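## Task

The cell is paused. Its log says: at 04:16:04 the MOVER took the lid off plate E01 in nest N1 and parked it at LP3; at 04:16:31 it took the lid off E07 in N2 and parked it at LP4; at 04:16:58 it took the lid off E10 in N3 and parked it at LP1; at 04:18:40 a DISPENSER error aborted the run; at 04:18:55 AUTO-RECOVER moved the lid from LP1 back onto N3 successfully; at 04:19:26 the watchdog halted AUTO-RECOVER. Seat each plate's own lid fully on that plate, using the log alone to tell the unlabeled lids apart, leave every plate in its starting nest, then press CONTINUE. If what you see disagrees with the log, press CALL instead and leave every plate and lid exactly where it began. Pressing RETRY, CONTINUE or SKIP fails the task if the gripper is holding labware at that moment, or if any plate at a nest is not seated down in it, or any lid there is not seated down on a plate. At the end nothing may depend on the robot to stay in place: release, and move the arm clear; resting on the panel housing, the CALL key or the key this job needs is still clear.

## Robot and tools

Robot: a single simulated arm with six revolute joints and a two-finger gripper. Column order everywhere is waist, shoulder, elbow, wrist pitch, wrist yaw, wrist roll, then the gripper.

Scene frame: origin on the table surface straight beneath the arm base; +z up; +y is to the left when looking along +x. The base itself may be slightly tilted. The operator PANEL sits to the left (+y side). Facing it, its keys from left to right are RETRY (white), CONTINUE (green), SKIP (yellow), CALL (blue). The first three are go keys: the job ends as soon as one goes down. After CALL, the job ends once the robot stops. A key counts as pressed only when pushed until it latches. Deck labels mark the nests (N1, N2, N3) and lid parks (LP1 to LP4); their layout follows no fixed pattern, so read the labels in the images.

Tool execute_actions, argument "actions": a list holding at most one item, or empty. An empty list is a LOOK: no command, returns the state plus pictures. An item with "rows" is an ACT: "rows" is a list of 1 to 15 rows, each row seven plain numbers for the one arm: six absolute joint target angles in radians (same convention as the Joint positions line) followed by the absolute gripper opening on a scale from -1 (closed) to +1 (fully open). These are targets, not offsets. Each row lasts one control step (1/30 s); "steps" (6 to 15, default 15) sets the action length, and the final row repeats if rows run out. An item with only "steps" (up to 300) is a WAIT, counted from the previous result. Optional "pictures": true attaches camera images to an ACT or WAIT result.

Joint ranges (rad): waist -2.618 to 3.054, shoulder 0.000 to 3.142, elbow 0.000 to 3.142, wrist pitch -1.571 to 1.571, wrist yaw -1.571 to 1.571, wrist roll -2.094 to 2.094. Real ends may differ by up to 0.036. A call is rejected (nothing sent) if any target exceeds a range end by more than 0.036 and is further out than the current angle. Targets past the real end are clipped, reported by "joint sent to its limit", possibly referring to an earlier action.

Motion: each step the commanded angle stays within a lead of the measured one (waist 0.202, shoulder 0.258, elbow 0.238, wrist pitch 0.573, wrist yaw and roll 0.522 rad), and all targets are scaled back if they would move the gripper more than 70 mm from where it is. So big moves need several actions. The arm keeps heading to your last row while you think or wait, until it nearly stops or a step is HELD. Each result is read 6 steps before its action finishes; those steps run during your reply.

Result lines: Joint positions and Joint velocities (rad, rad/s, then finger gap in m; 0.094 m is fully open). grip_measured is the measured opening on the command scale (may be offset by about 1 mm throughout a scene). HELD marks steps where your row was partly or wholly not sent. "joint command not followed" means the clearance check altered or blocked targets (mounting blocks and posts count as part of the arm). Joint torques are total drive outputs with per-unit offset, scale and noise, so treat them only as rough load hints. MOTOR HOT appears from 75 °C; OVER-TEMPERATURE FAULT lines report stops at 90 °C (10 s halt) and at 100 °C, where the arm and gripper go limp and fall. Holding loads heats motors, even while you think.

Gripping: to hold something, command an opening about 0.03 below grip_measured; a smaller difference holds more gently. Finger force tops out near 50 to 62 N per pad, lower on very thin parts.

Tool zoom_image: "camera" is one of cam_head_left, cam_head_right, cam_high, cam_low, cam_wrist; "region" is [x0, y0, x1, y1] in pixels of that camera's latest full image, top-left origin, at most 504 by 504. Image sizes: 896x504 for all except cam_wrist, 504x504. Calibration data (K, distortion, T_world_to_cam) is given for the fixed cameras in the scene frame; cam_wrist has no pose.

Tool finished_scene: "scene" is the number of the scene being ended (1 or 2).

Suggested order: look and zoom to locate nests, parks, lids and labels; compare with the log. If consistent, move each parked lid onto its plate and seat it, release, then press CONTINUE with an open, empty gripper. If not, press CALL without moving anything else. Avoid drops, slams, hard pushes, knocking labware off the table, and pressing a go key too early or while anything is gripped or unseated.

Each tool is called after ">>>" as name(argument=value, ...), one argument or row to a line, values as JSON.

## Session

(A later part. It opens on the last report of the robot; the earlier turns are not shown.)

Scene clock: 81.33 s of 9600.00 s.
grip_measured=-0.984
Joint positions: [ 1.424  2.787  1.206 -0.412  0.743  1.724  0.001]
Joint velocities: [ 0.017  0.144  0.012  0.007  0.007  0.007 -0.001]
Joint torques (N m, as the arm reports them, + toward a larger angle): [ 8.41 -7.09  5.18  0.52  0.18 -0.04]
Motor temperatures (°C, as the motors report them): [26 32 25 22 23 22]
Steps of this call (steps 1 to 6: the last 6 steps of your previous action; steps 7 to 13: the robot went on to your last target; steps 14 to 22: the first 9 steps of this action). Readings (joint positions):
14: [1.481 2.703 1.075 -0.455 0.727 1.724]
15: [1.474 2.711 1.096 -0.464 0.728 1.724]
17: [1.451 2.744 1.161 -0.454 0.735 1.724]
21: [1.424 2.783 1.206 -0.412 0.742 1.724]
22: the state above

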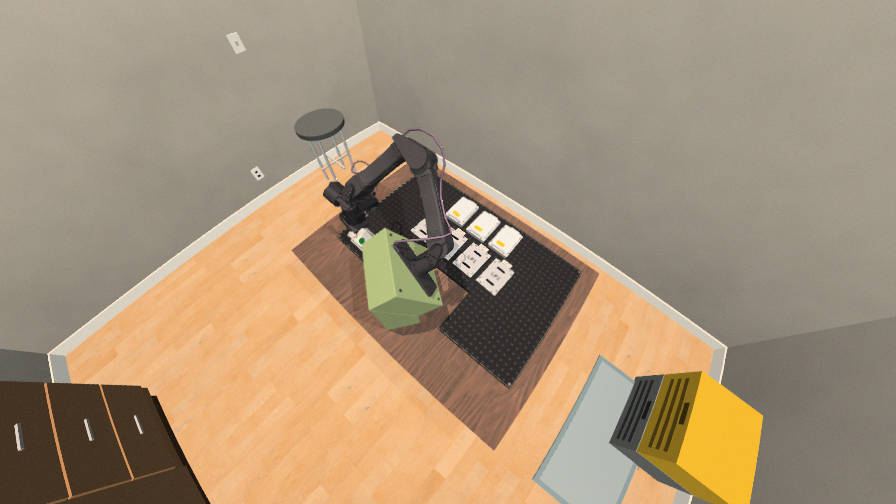

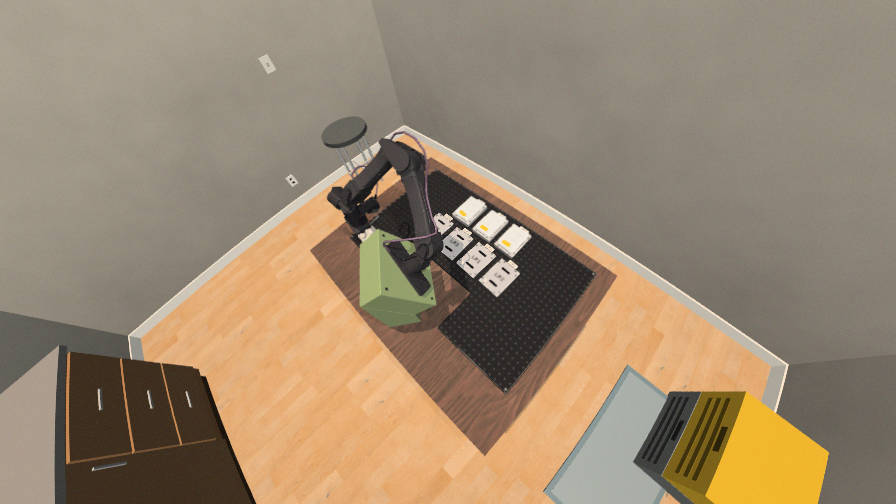

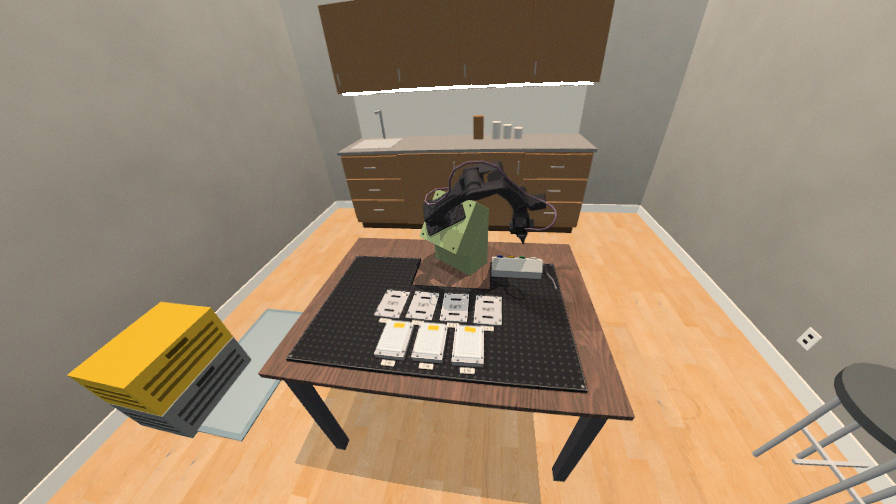

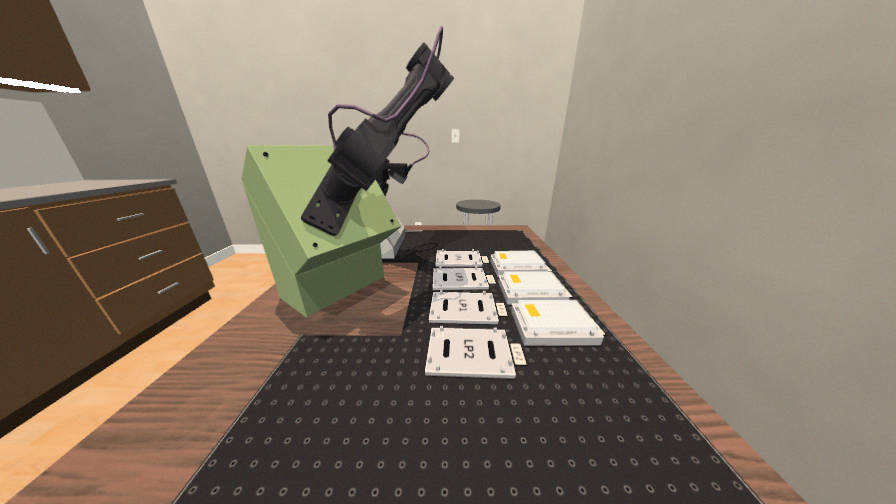

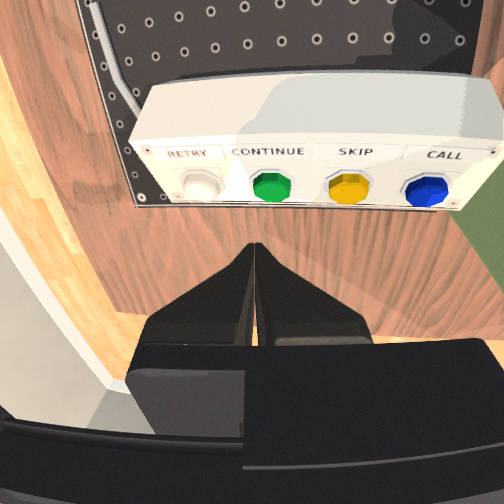

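>>> execute_actions(
  actions=[
    {"rows":[[1.41,2.84,1.23,-0.38,0.76,1.72,-1],[1.40,2.87,1.235,-0.35,0.76,1.72,-1],[1.39,2.90,1.24,-0.33,0.76,1.72,-1]],"steps":15},
  ],
  pictures=true,
)

>>> zoom_image(
  camera="cam_high",
  region=[470,200,570,285],
)

Scene clock: 81.90 s of 9600.00 s.
grip_measured=-0.984
Joint positions: [ 1.386  2.895  1.222 -0.349  0.748  1.724  0.001]
Joint velocities: [-0.012  0.076  0.002 -0.007  0.007 -0.022  0.001]
Joint torques (N m, as the arm reports them, + toward a larger angle): [ 8.18 -8.55  4.96  0.64  0.13 -0.04]
Motor temperatures (°C, as the motors report them): [26 32 25 22 23 22]
Steps of this call (steps 1 to 6: the last 6 steps of your previous action; steps 7 to 8: the robot went on to your last target; steps 9 to 17: the first 9 steps of this action). Readings (joint positions):
9: [1.423 2.796 1.206 -0.408 0.744 1.724]
10: [1.420 2.803 1.207 -0.399 0.746 1.724]
12: [1.408 2.837 1.219 -0.370 0.748 1.724]
16: [1.387 2.891 1.222 -0.349 0.748 1.724]
17: the state above

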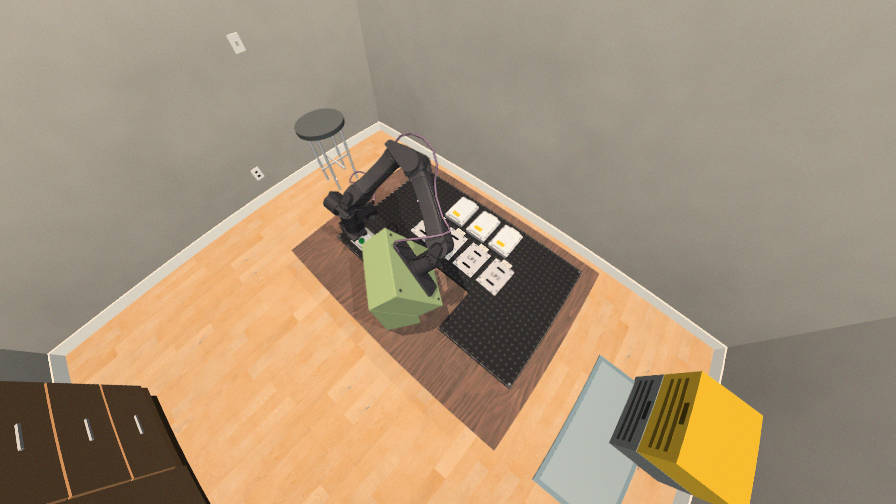

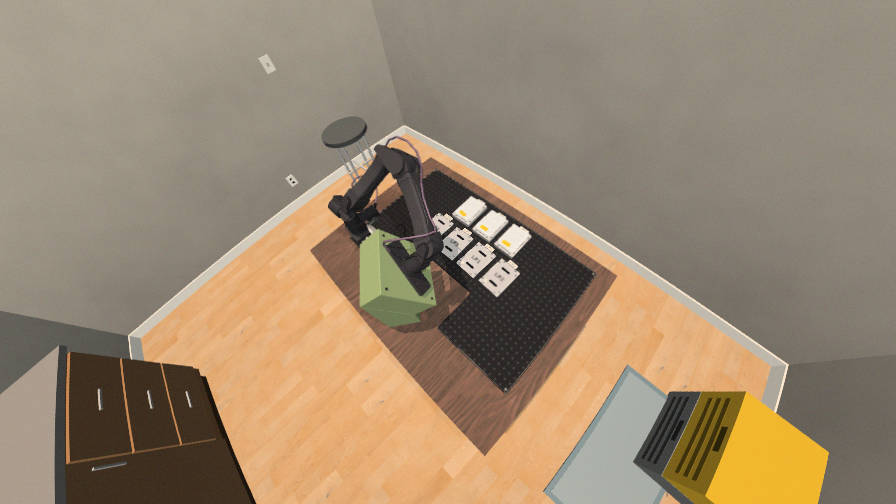

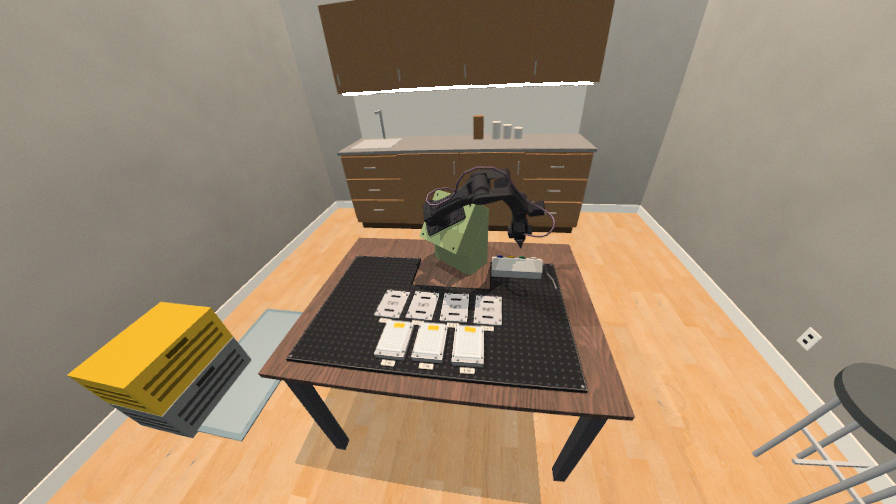

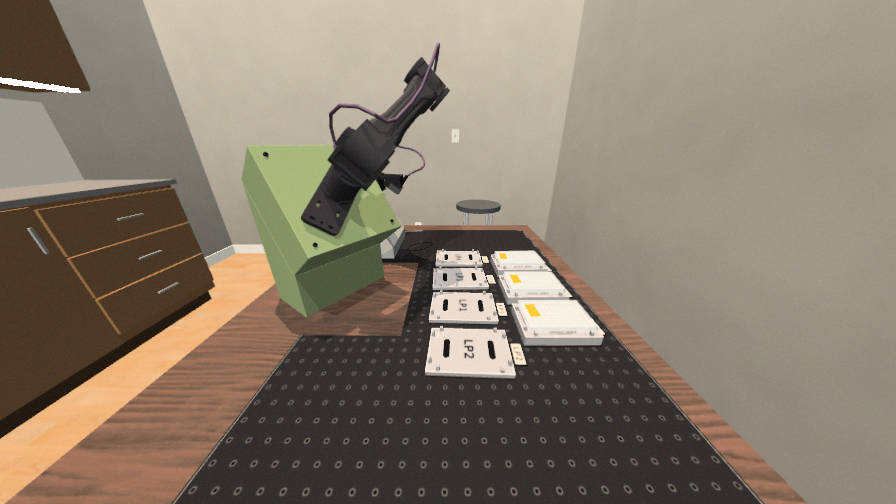

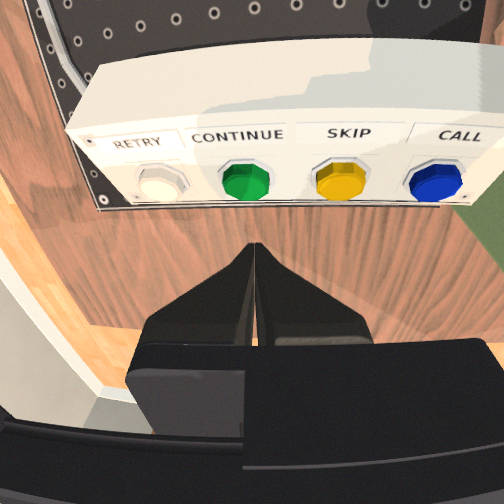

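Region (470, 200, 570, 285) of cam_high's 896x504 image, scaled by 5.040, with more detail than that image has; it fills the top 428 rows of this view, and the rest is white.

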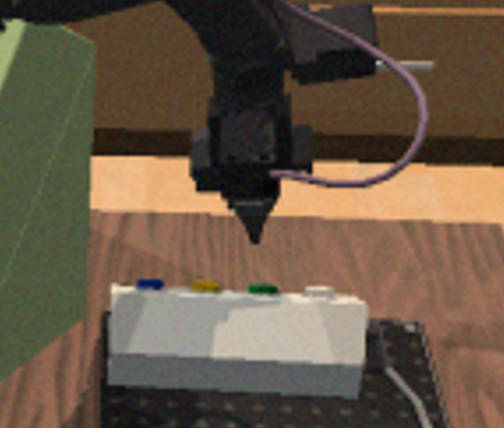

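>>> execute_actions(
  actions=[
    {"rows":[[1.37,2.93,1.27,-0.32,0.76,1.72,-1],[1.355,2.96,1.29,-0.30,0.76,1.72,-1],[1.34,2.98,1.30,-0.29,0.76,1.72,-1]],"steps":15},
  ],
  pictures=true,
)

>>> zoom_image(
  camera="cam_high",
  region=[470,200,570,285],
)

Scene clock: 82.47 s of 9600.00 s.
grip_measured=-0.984
Joint positions: [ 1.334  2.964  1.278 -0.296  0.748  1.724  0.001]
Joint velocities: [-0.012  0.042  0.017 -0.007 -0.037  0.007 -0.001]
Joint torques (N m, as the arm reports them, + toward a larger angle): [ 8.63 -7.64  4.99  0.54  0.12 -0.04]
Motor temperatures (°C, as the motors report them): [26 32 25 22 23 22]
Steps of this call (steps 1 to 6: the last 6 steps of your previous action; steps 7 to 8: the robot went on to your last target; steps 9 to 17: the first 9 steps of this action). Readings (joint positions):
9: [1.385 2.897 1.225 -0.335 0.748 1.724]
10: [1.381 2.905 1.235 -0.334 0.748 1.724]
12: [1.364 2.933 1.265 -0.317 0.748 1.724]
16: [1.335 2.962 1.278 -0.296 0.748 1.724]
17: the state above

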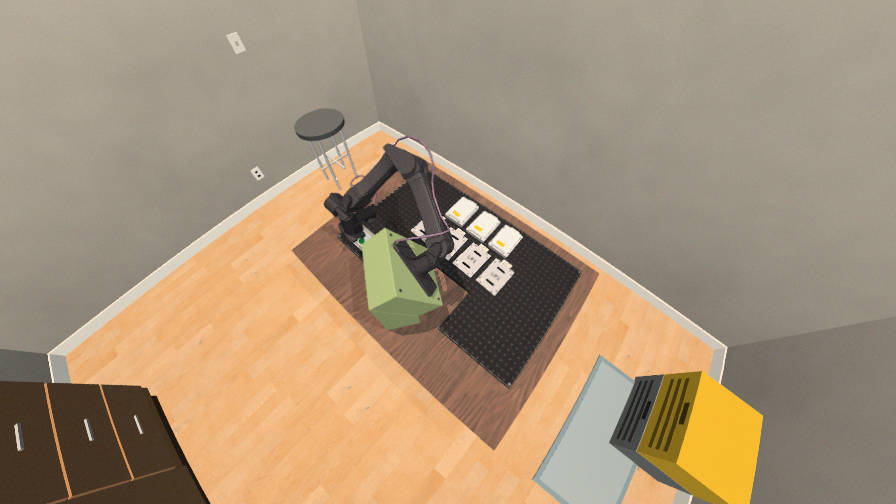

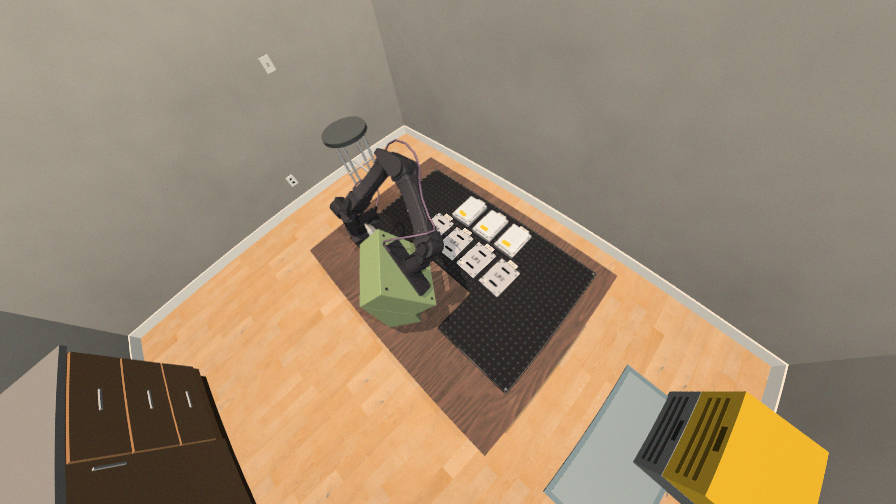

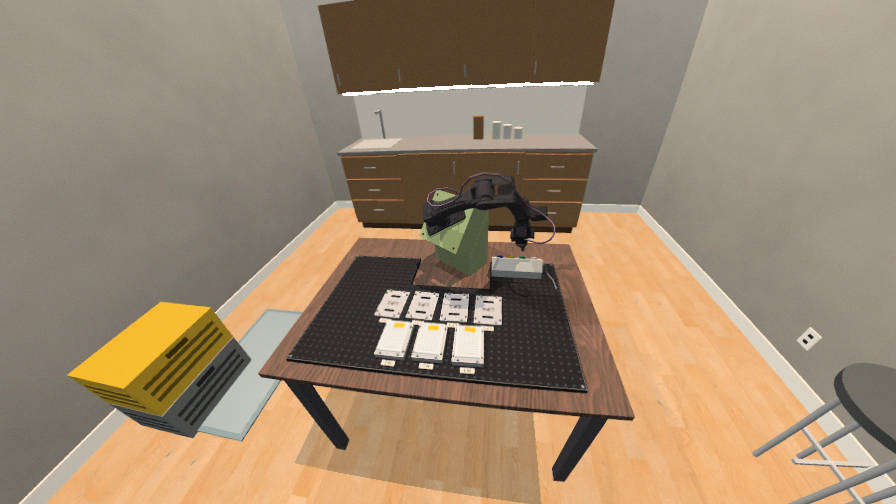

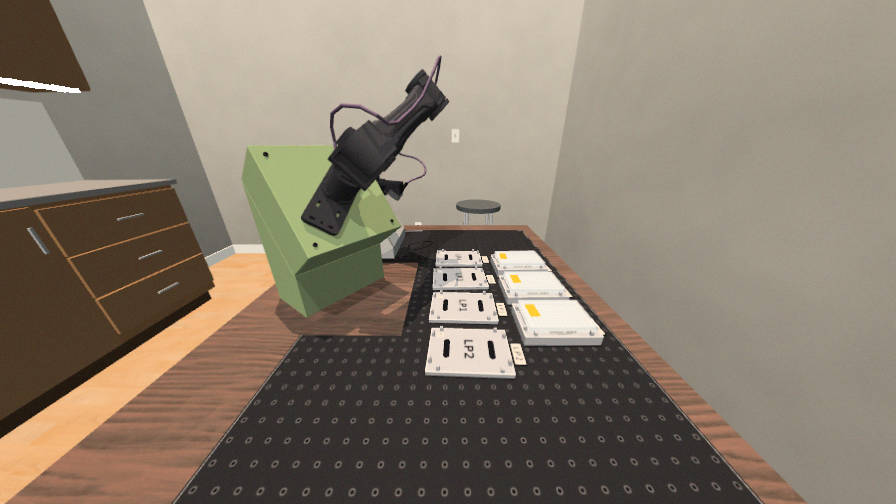

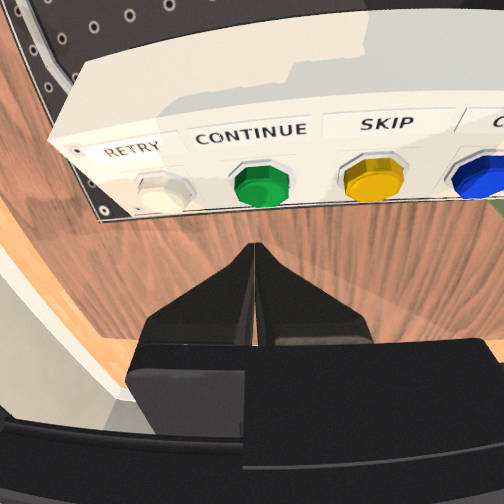

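Region (470, 200, 570, 285) of cam_high's 896x504 image, scaled by 5.040, with more detail than that image has; it fills the top 428 rows of this view, and the rest is white.

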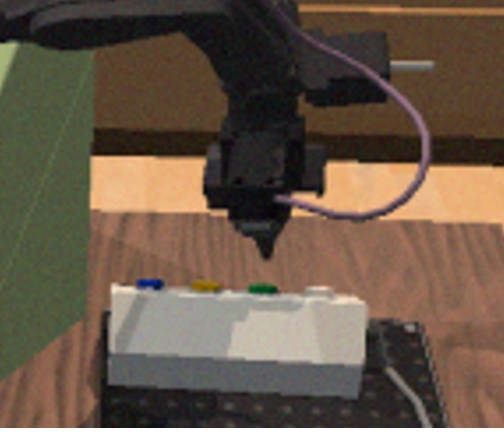

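>>> execute_actions(
  actions=[
    {"rows":[[1.32,2.97,1.29,-0.29,0.76,1.72,-1],[1.30,2.97,1.29,-0.29,0.76,1.72,-1],[1.285,2.97,1.29,-0.29,0.76,1.72,-1]],"steps":15},
  ],
  pictures=true,
)

>>> zoom_image(
  camera="cam_high",
  region=[470,200,570,285],
)

Scene clock: 83.07 s of 9600.00 s.
grip_measured=-0.984
Joint positions: [ 1.278  2.966  1.278 -0.291  0.748  1.724  0.001]
Joint velocities: [-0.012 -0.007 -0.032 -0.022 -0.007 -0.007 -0.   ]
Joint torques (N m, as the arm reports them, + toward a larger angle): [ 8.92 -8.12  3.8   0.43  0.1  -0.04]
Motor temperatures (°C, as the motors report them): [26 32 25 22 23 22]
Steps of this call (steps 1 to 6: the last 6 steps of your previous action; steps 7 to 9: the robot went on to your last target; steps 10 to 18: the first 9 steps of this action). Readings (joint positions):
10: [1.333 2.966 1.278 -0.293 0.748 1.724]
11: [1.330 2.966 1.278 -0.292 0.748 1.724]
13: [1.311 2.966 1.278 -0.291 0.748 1.724]
17: [1.279 2.966 1.278 -0.291 0.748 1.724]
18: the state above

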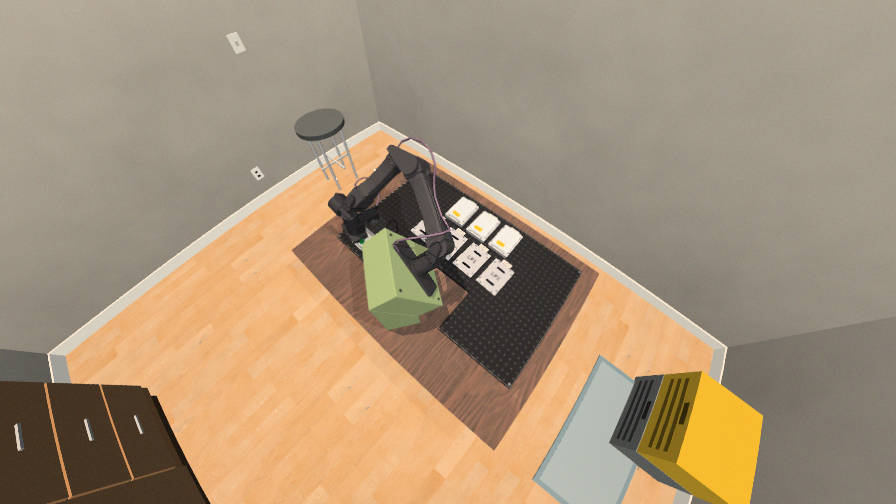

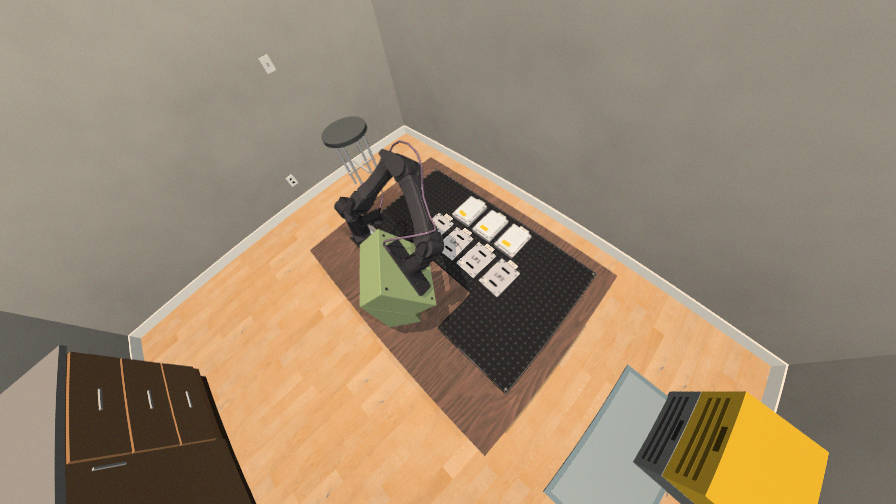

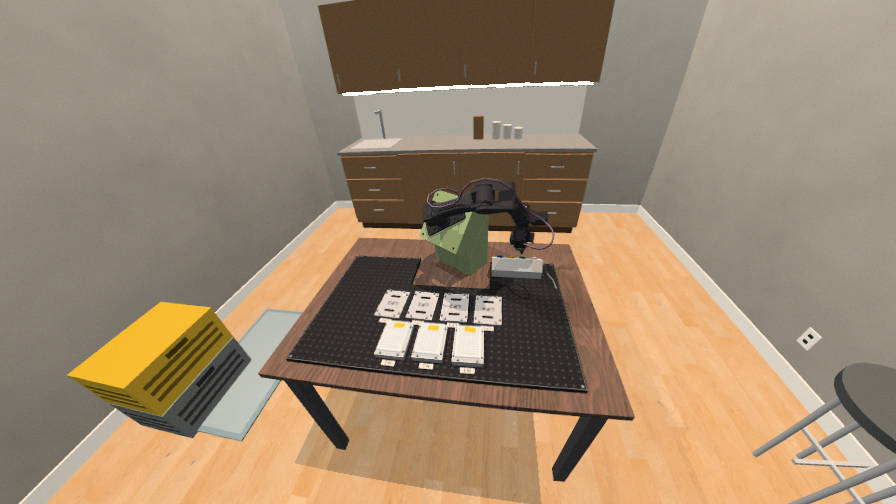

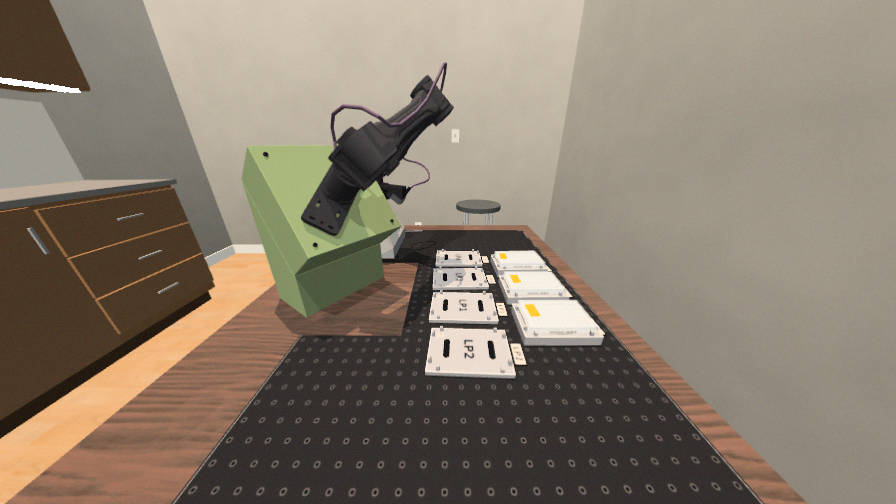

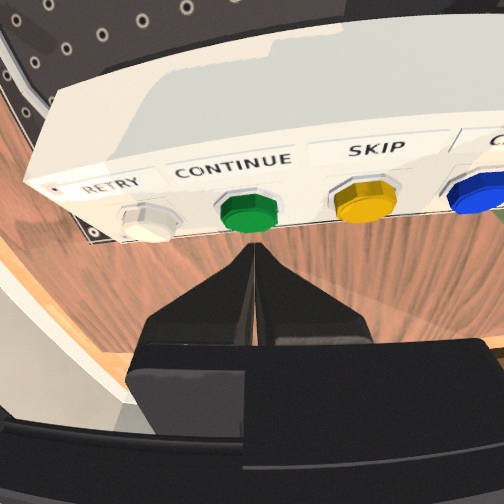

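Region (470, 200, 570, 285) of cam_high's 896x504 image, scaled by 5.040, with more detail than that image has; it fills the top 428 rows of this view, and the rest is white.

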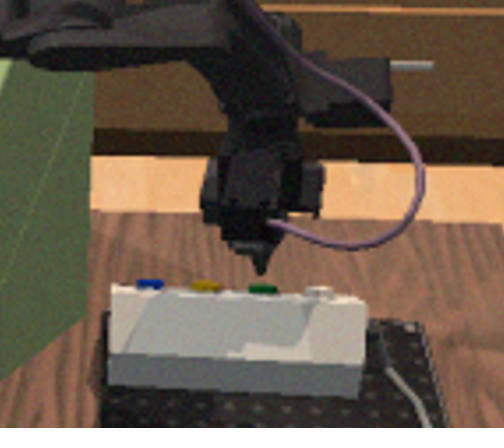

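>>> execute_actions(
  actions=[
    {"rows":[[1.26,2.97,1.29,-0.29,0.76,1.72,-1],[1.25,2.97,1.29,-0.29,0.76,1.72,-1],[1.24,2.97,1.29,-0.29,0.76,1.72,-1],[1.225,2.97,1.29,-0.29,0.76,1.72,-1]],"steps":15},
  ],
  pictures=true,
)

Scene clock: 84.20 s of 9600.00 s.
grip_measured=-0.984
Joint positions: [ 1.23   2.966  1.278 -0.289  0.739  1.724  0.001]
Joint velocities: [-0.007 -0.002  0.007 -0.007 -0.022 -0.037 -0.001]
Joint torques (N m, as the arm reports them, + toward a larger angle): [ 8.09 -7.93  3.52  0.38  0.3  -0.04]
Motor temperatures (°C, as the motors report them): [27 32 25 22 23 22]
Steps of this call (steps 1 to 6: the last 6 steps of your previous action; steps 7 to 15: the robot went on to your last target; steps 16 to 25: nothing new was sent; steps 26 to 34: the first 9 steps of this action). Readings (joint positions):
26: [1.276 2.966 1.278 -0.291 0.748 1.724]
27: [1.273 2.966 1.278 -0.291 0.748 1.724]
29: [1.257 2.966 1.278 -0.291 0.748 1.724]
33: [1.230 2.966 1.278 -0.289 0.741 1.724]
34: the state above

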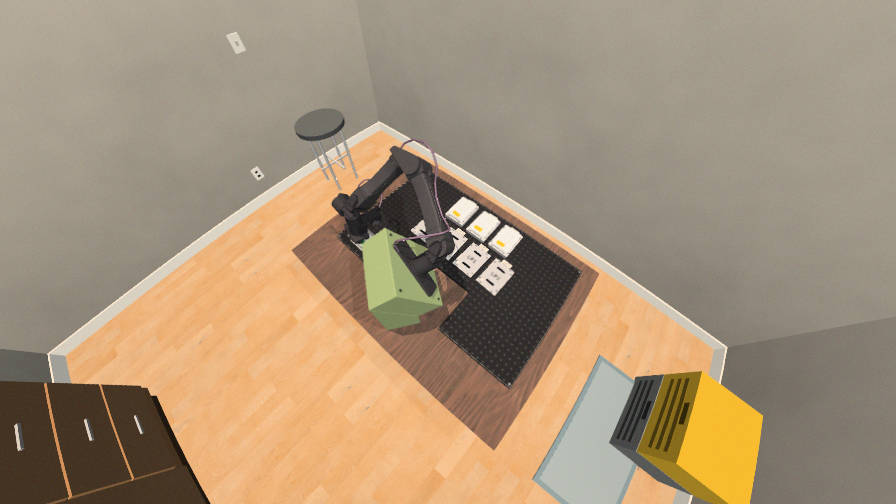

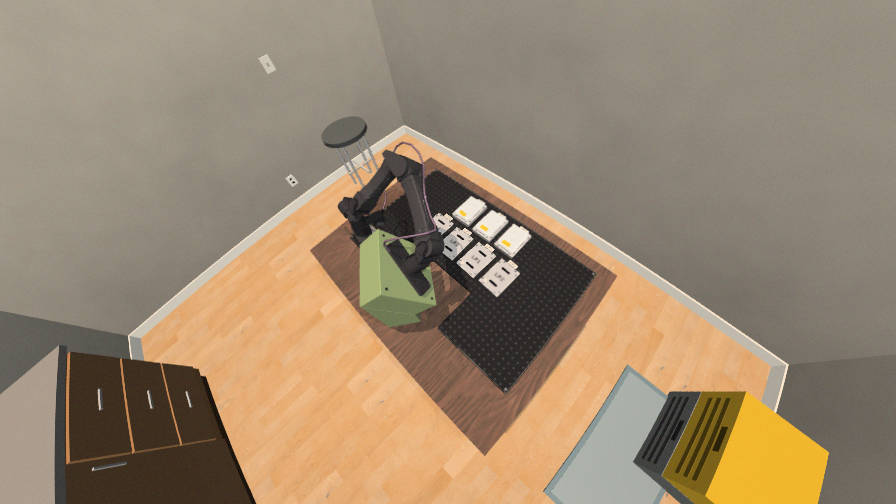

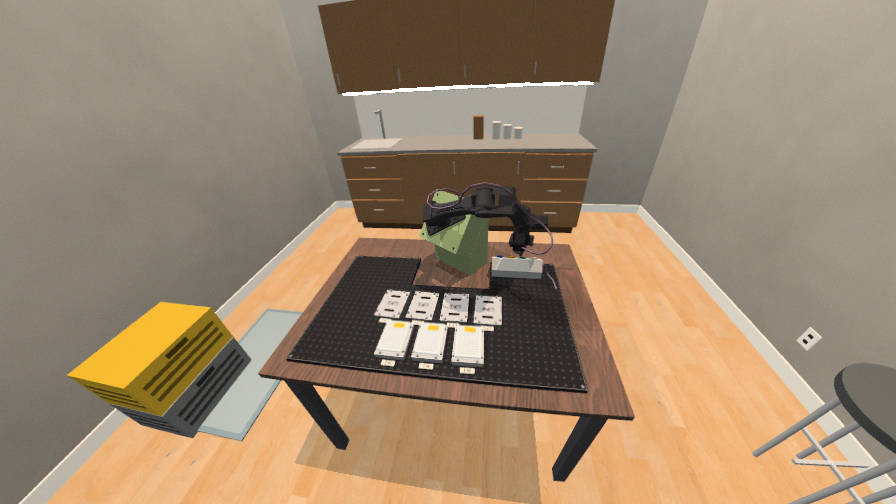

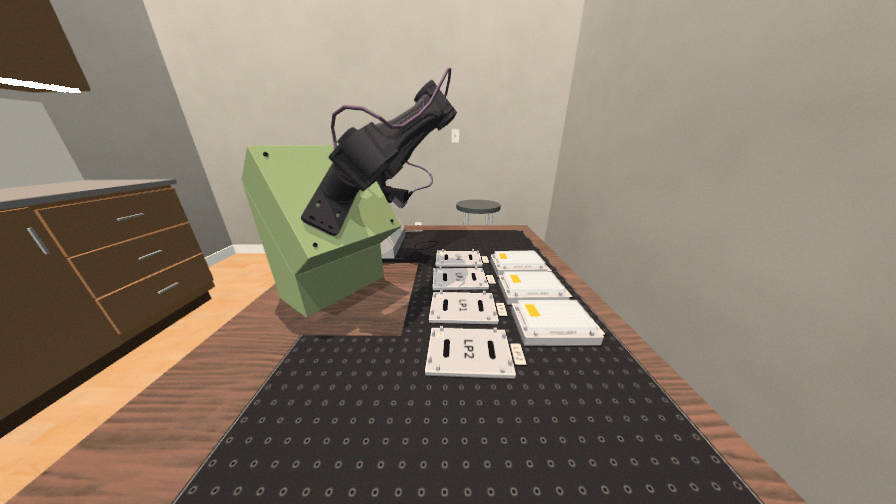

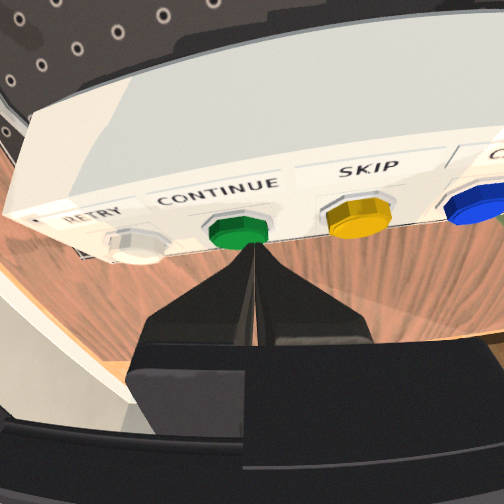

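>>> execute_actions(
  actions=[
    {"rows":[[1.215,2.97,1.31,-0.29,0.76,1.72,-1],[1.2,2.97,1.315,-0.29,0.76,1.72,-1],[1.19,2.97,1.32,-0.29,0.76,1.72,-1]],"steps":15},
  ],
  pictures=true,
)

>>> zoom_image(
  camera="cam_high",
  region=[470,200,570,285],
)

Scene clock: 84.67 s of 9600.00 s.
grip_measured=-0.985
Joint positions: [ 1.21   2.966  1.294 -0.297  0.714  1.724  0.001]
Joint velocities: [-0.007 -0.002 -0.022  0.022 -0.022 -0.007 -0.001]
Joint torques (N m, as the arm reports them, + toward a larger angle): no reading
Motor temperatures (°C, as the motors report them): [27 32 25 22 23 22]
Kept back: nothing.
The task's run ended inside this call: 10 steps that you had sent did not run.
Steps of this call (steps 1 to 6: the last 6 steps of your previous action; steps 7 to 9: the robot went on to your last target; steps 10 to 14: the first 5 steps of this action). Readings (joint positions):
10: [1.230 2.966 1.278 -0.289 0.734 1.724]
11: [1.229 2.966 1.280 -0.289 0.733 1.724]
13: [1.221 2.966 1.286 -0.294 0.726 1.724]
14: [1.216 2.966 1.289 -0.295 0.724 1.724]
The task's run has ended: the event that ends the task has happened. This ends this scene only. If you have not yet called finished_scene for this scene, call it to go on to the next scene.

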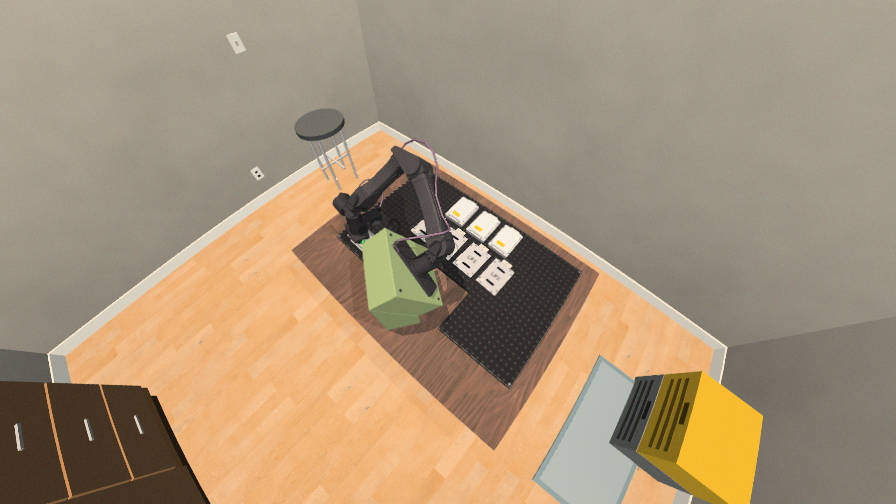

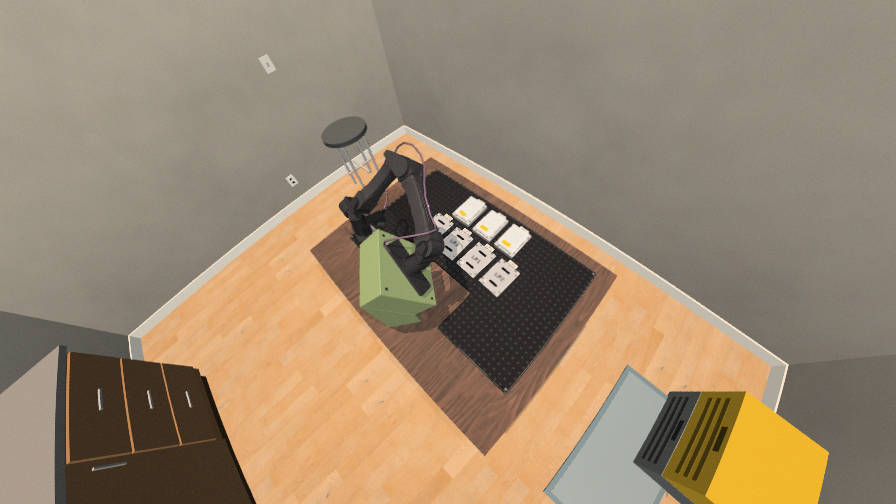

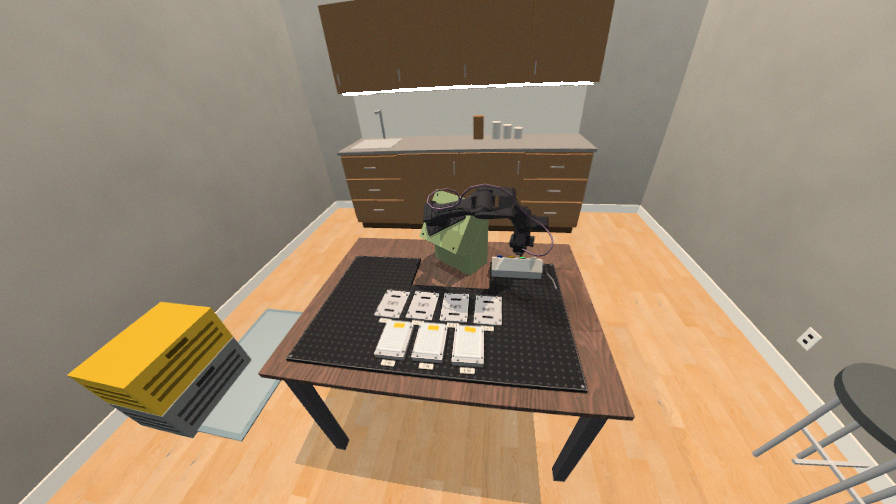

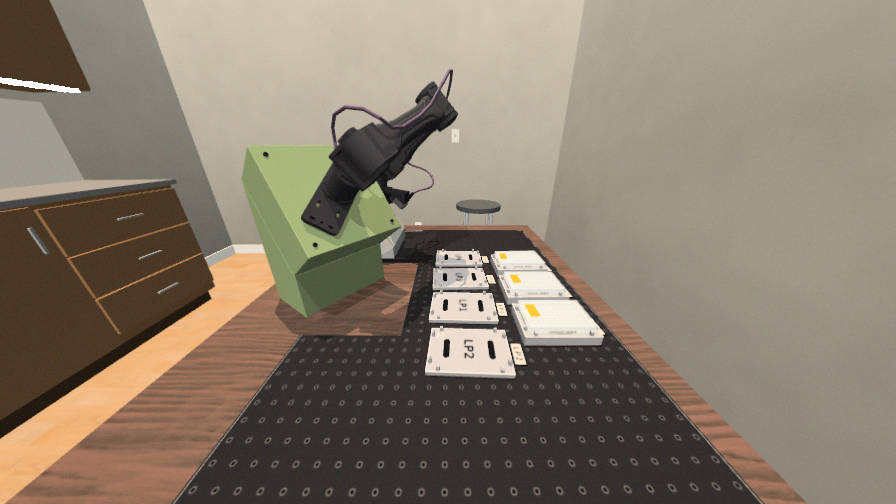

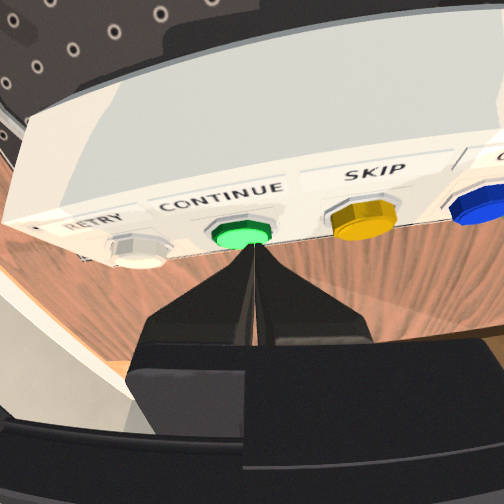

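This scene is finished. If you have not yet called finished_scene for this scene, call it to go on to the next scene.

>>> finished_scene(
  scene=1,
)

The scene is finished: the task was done.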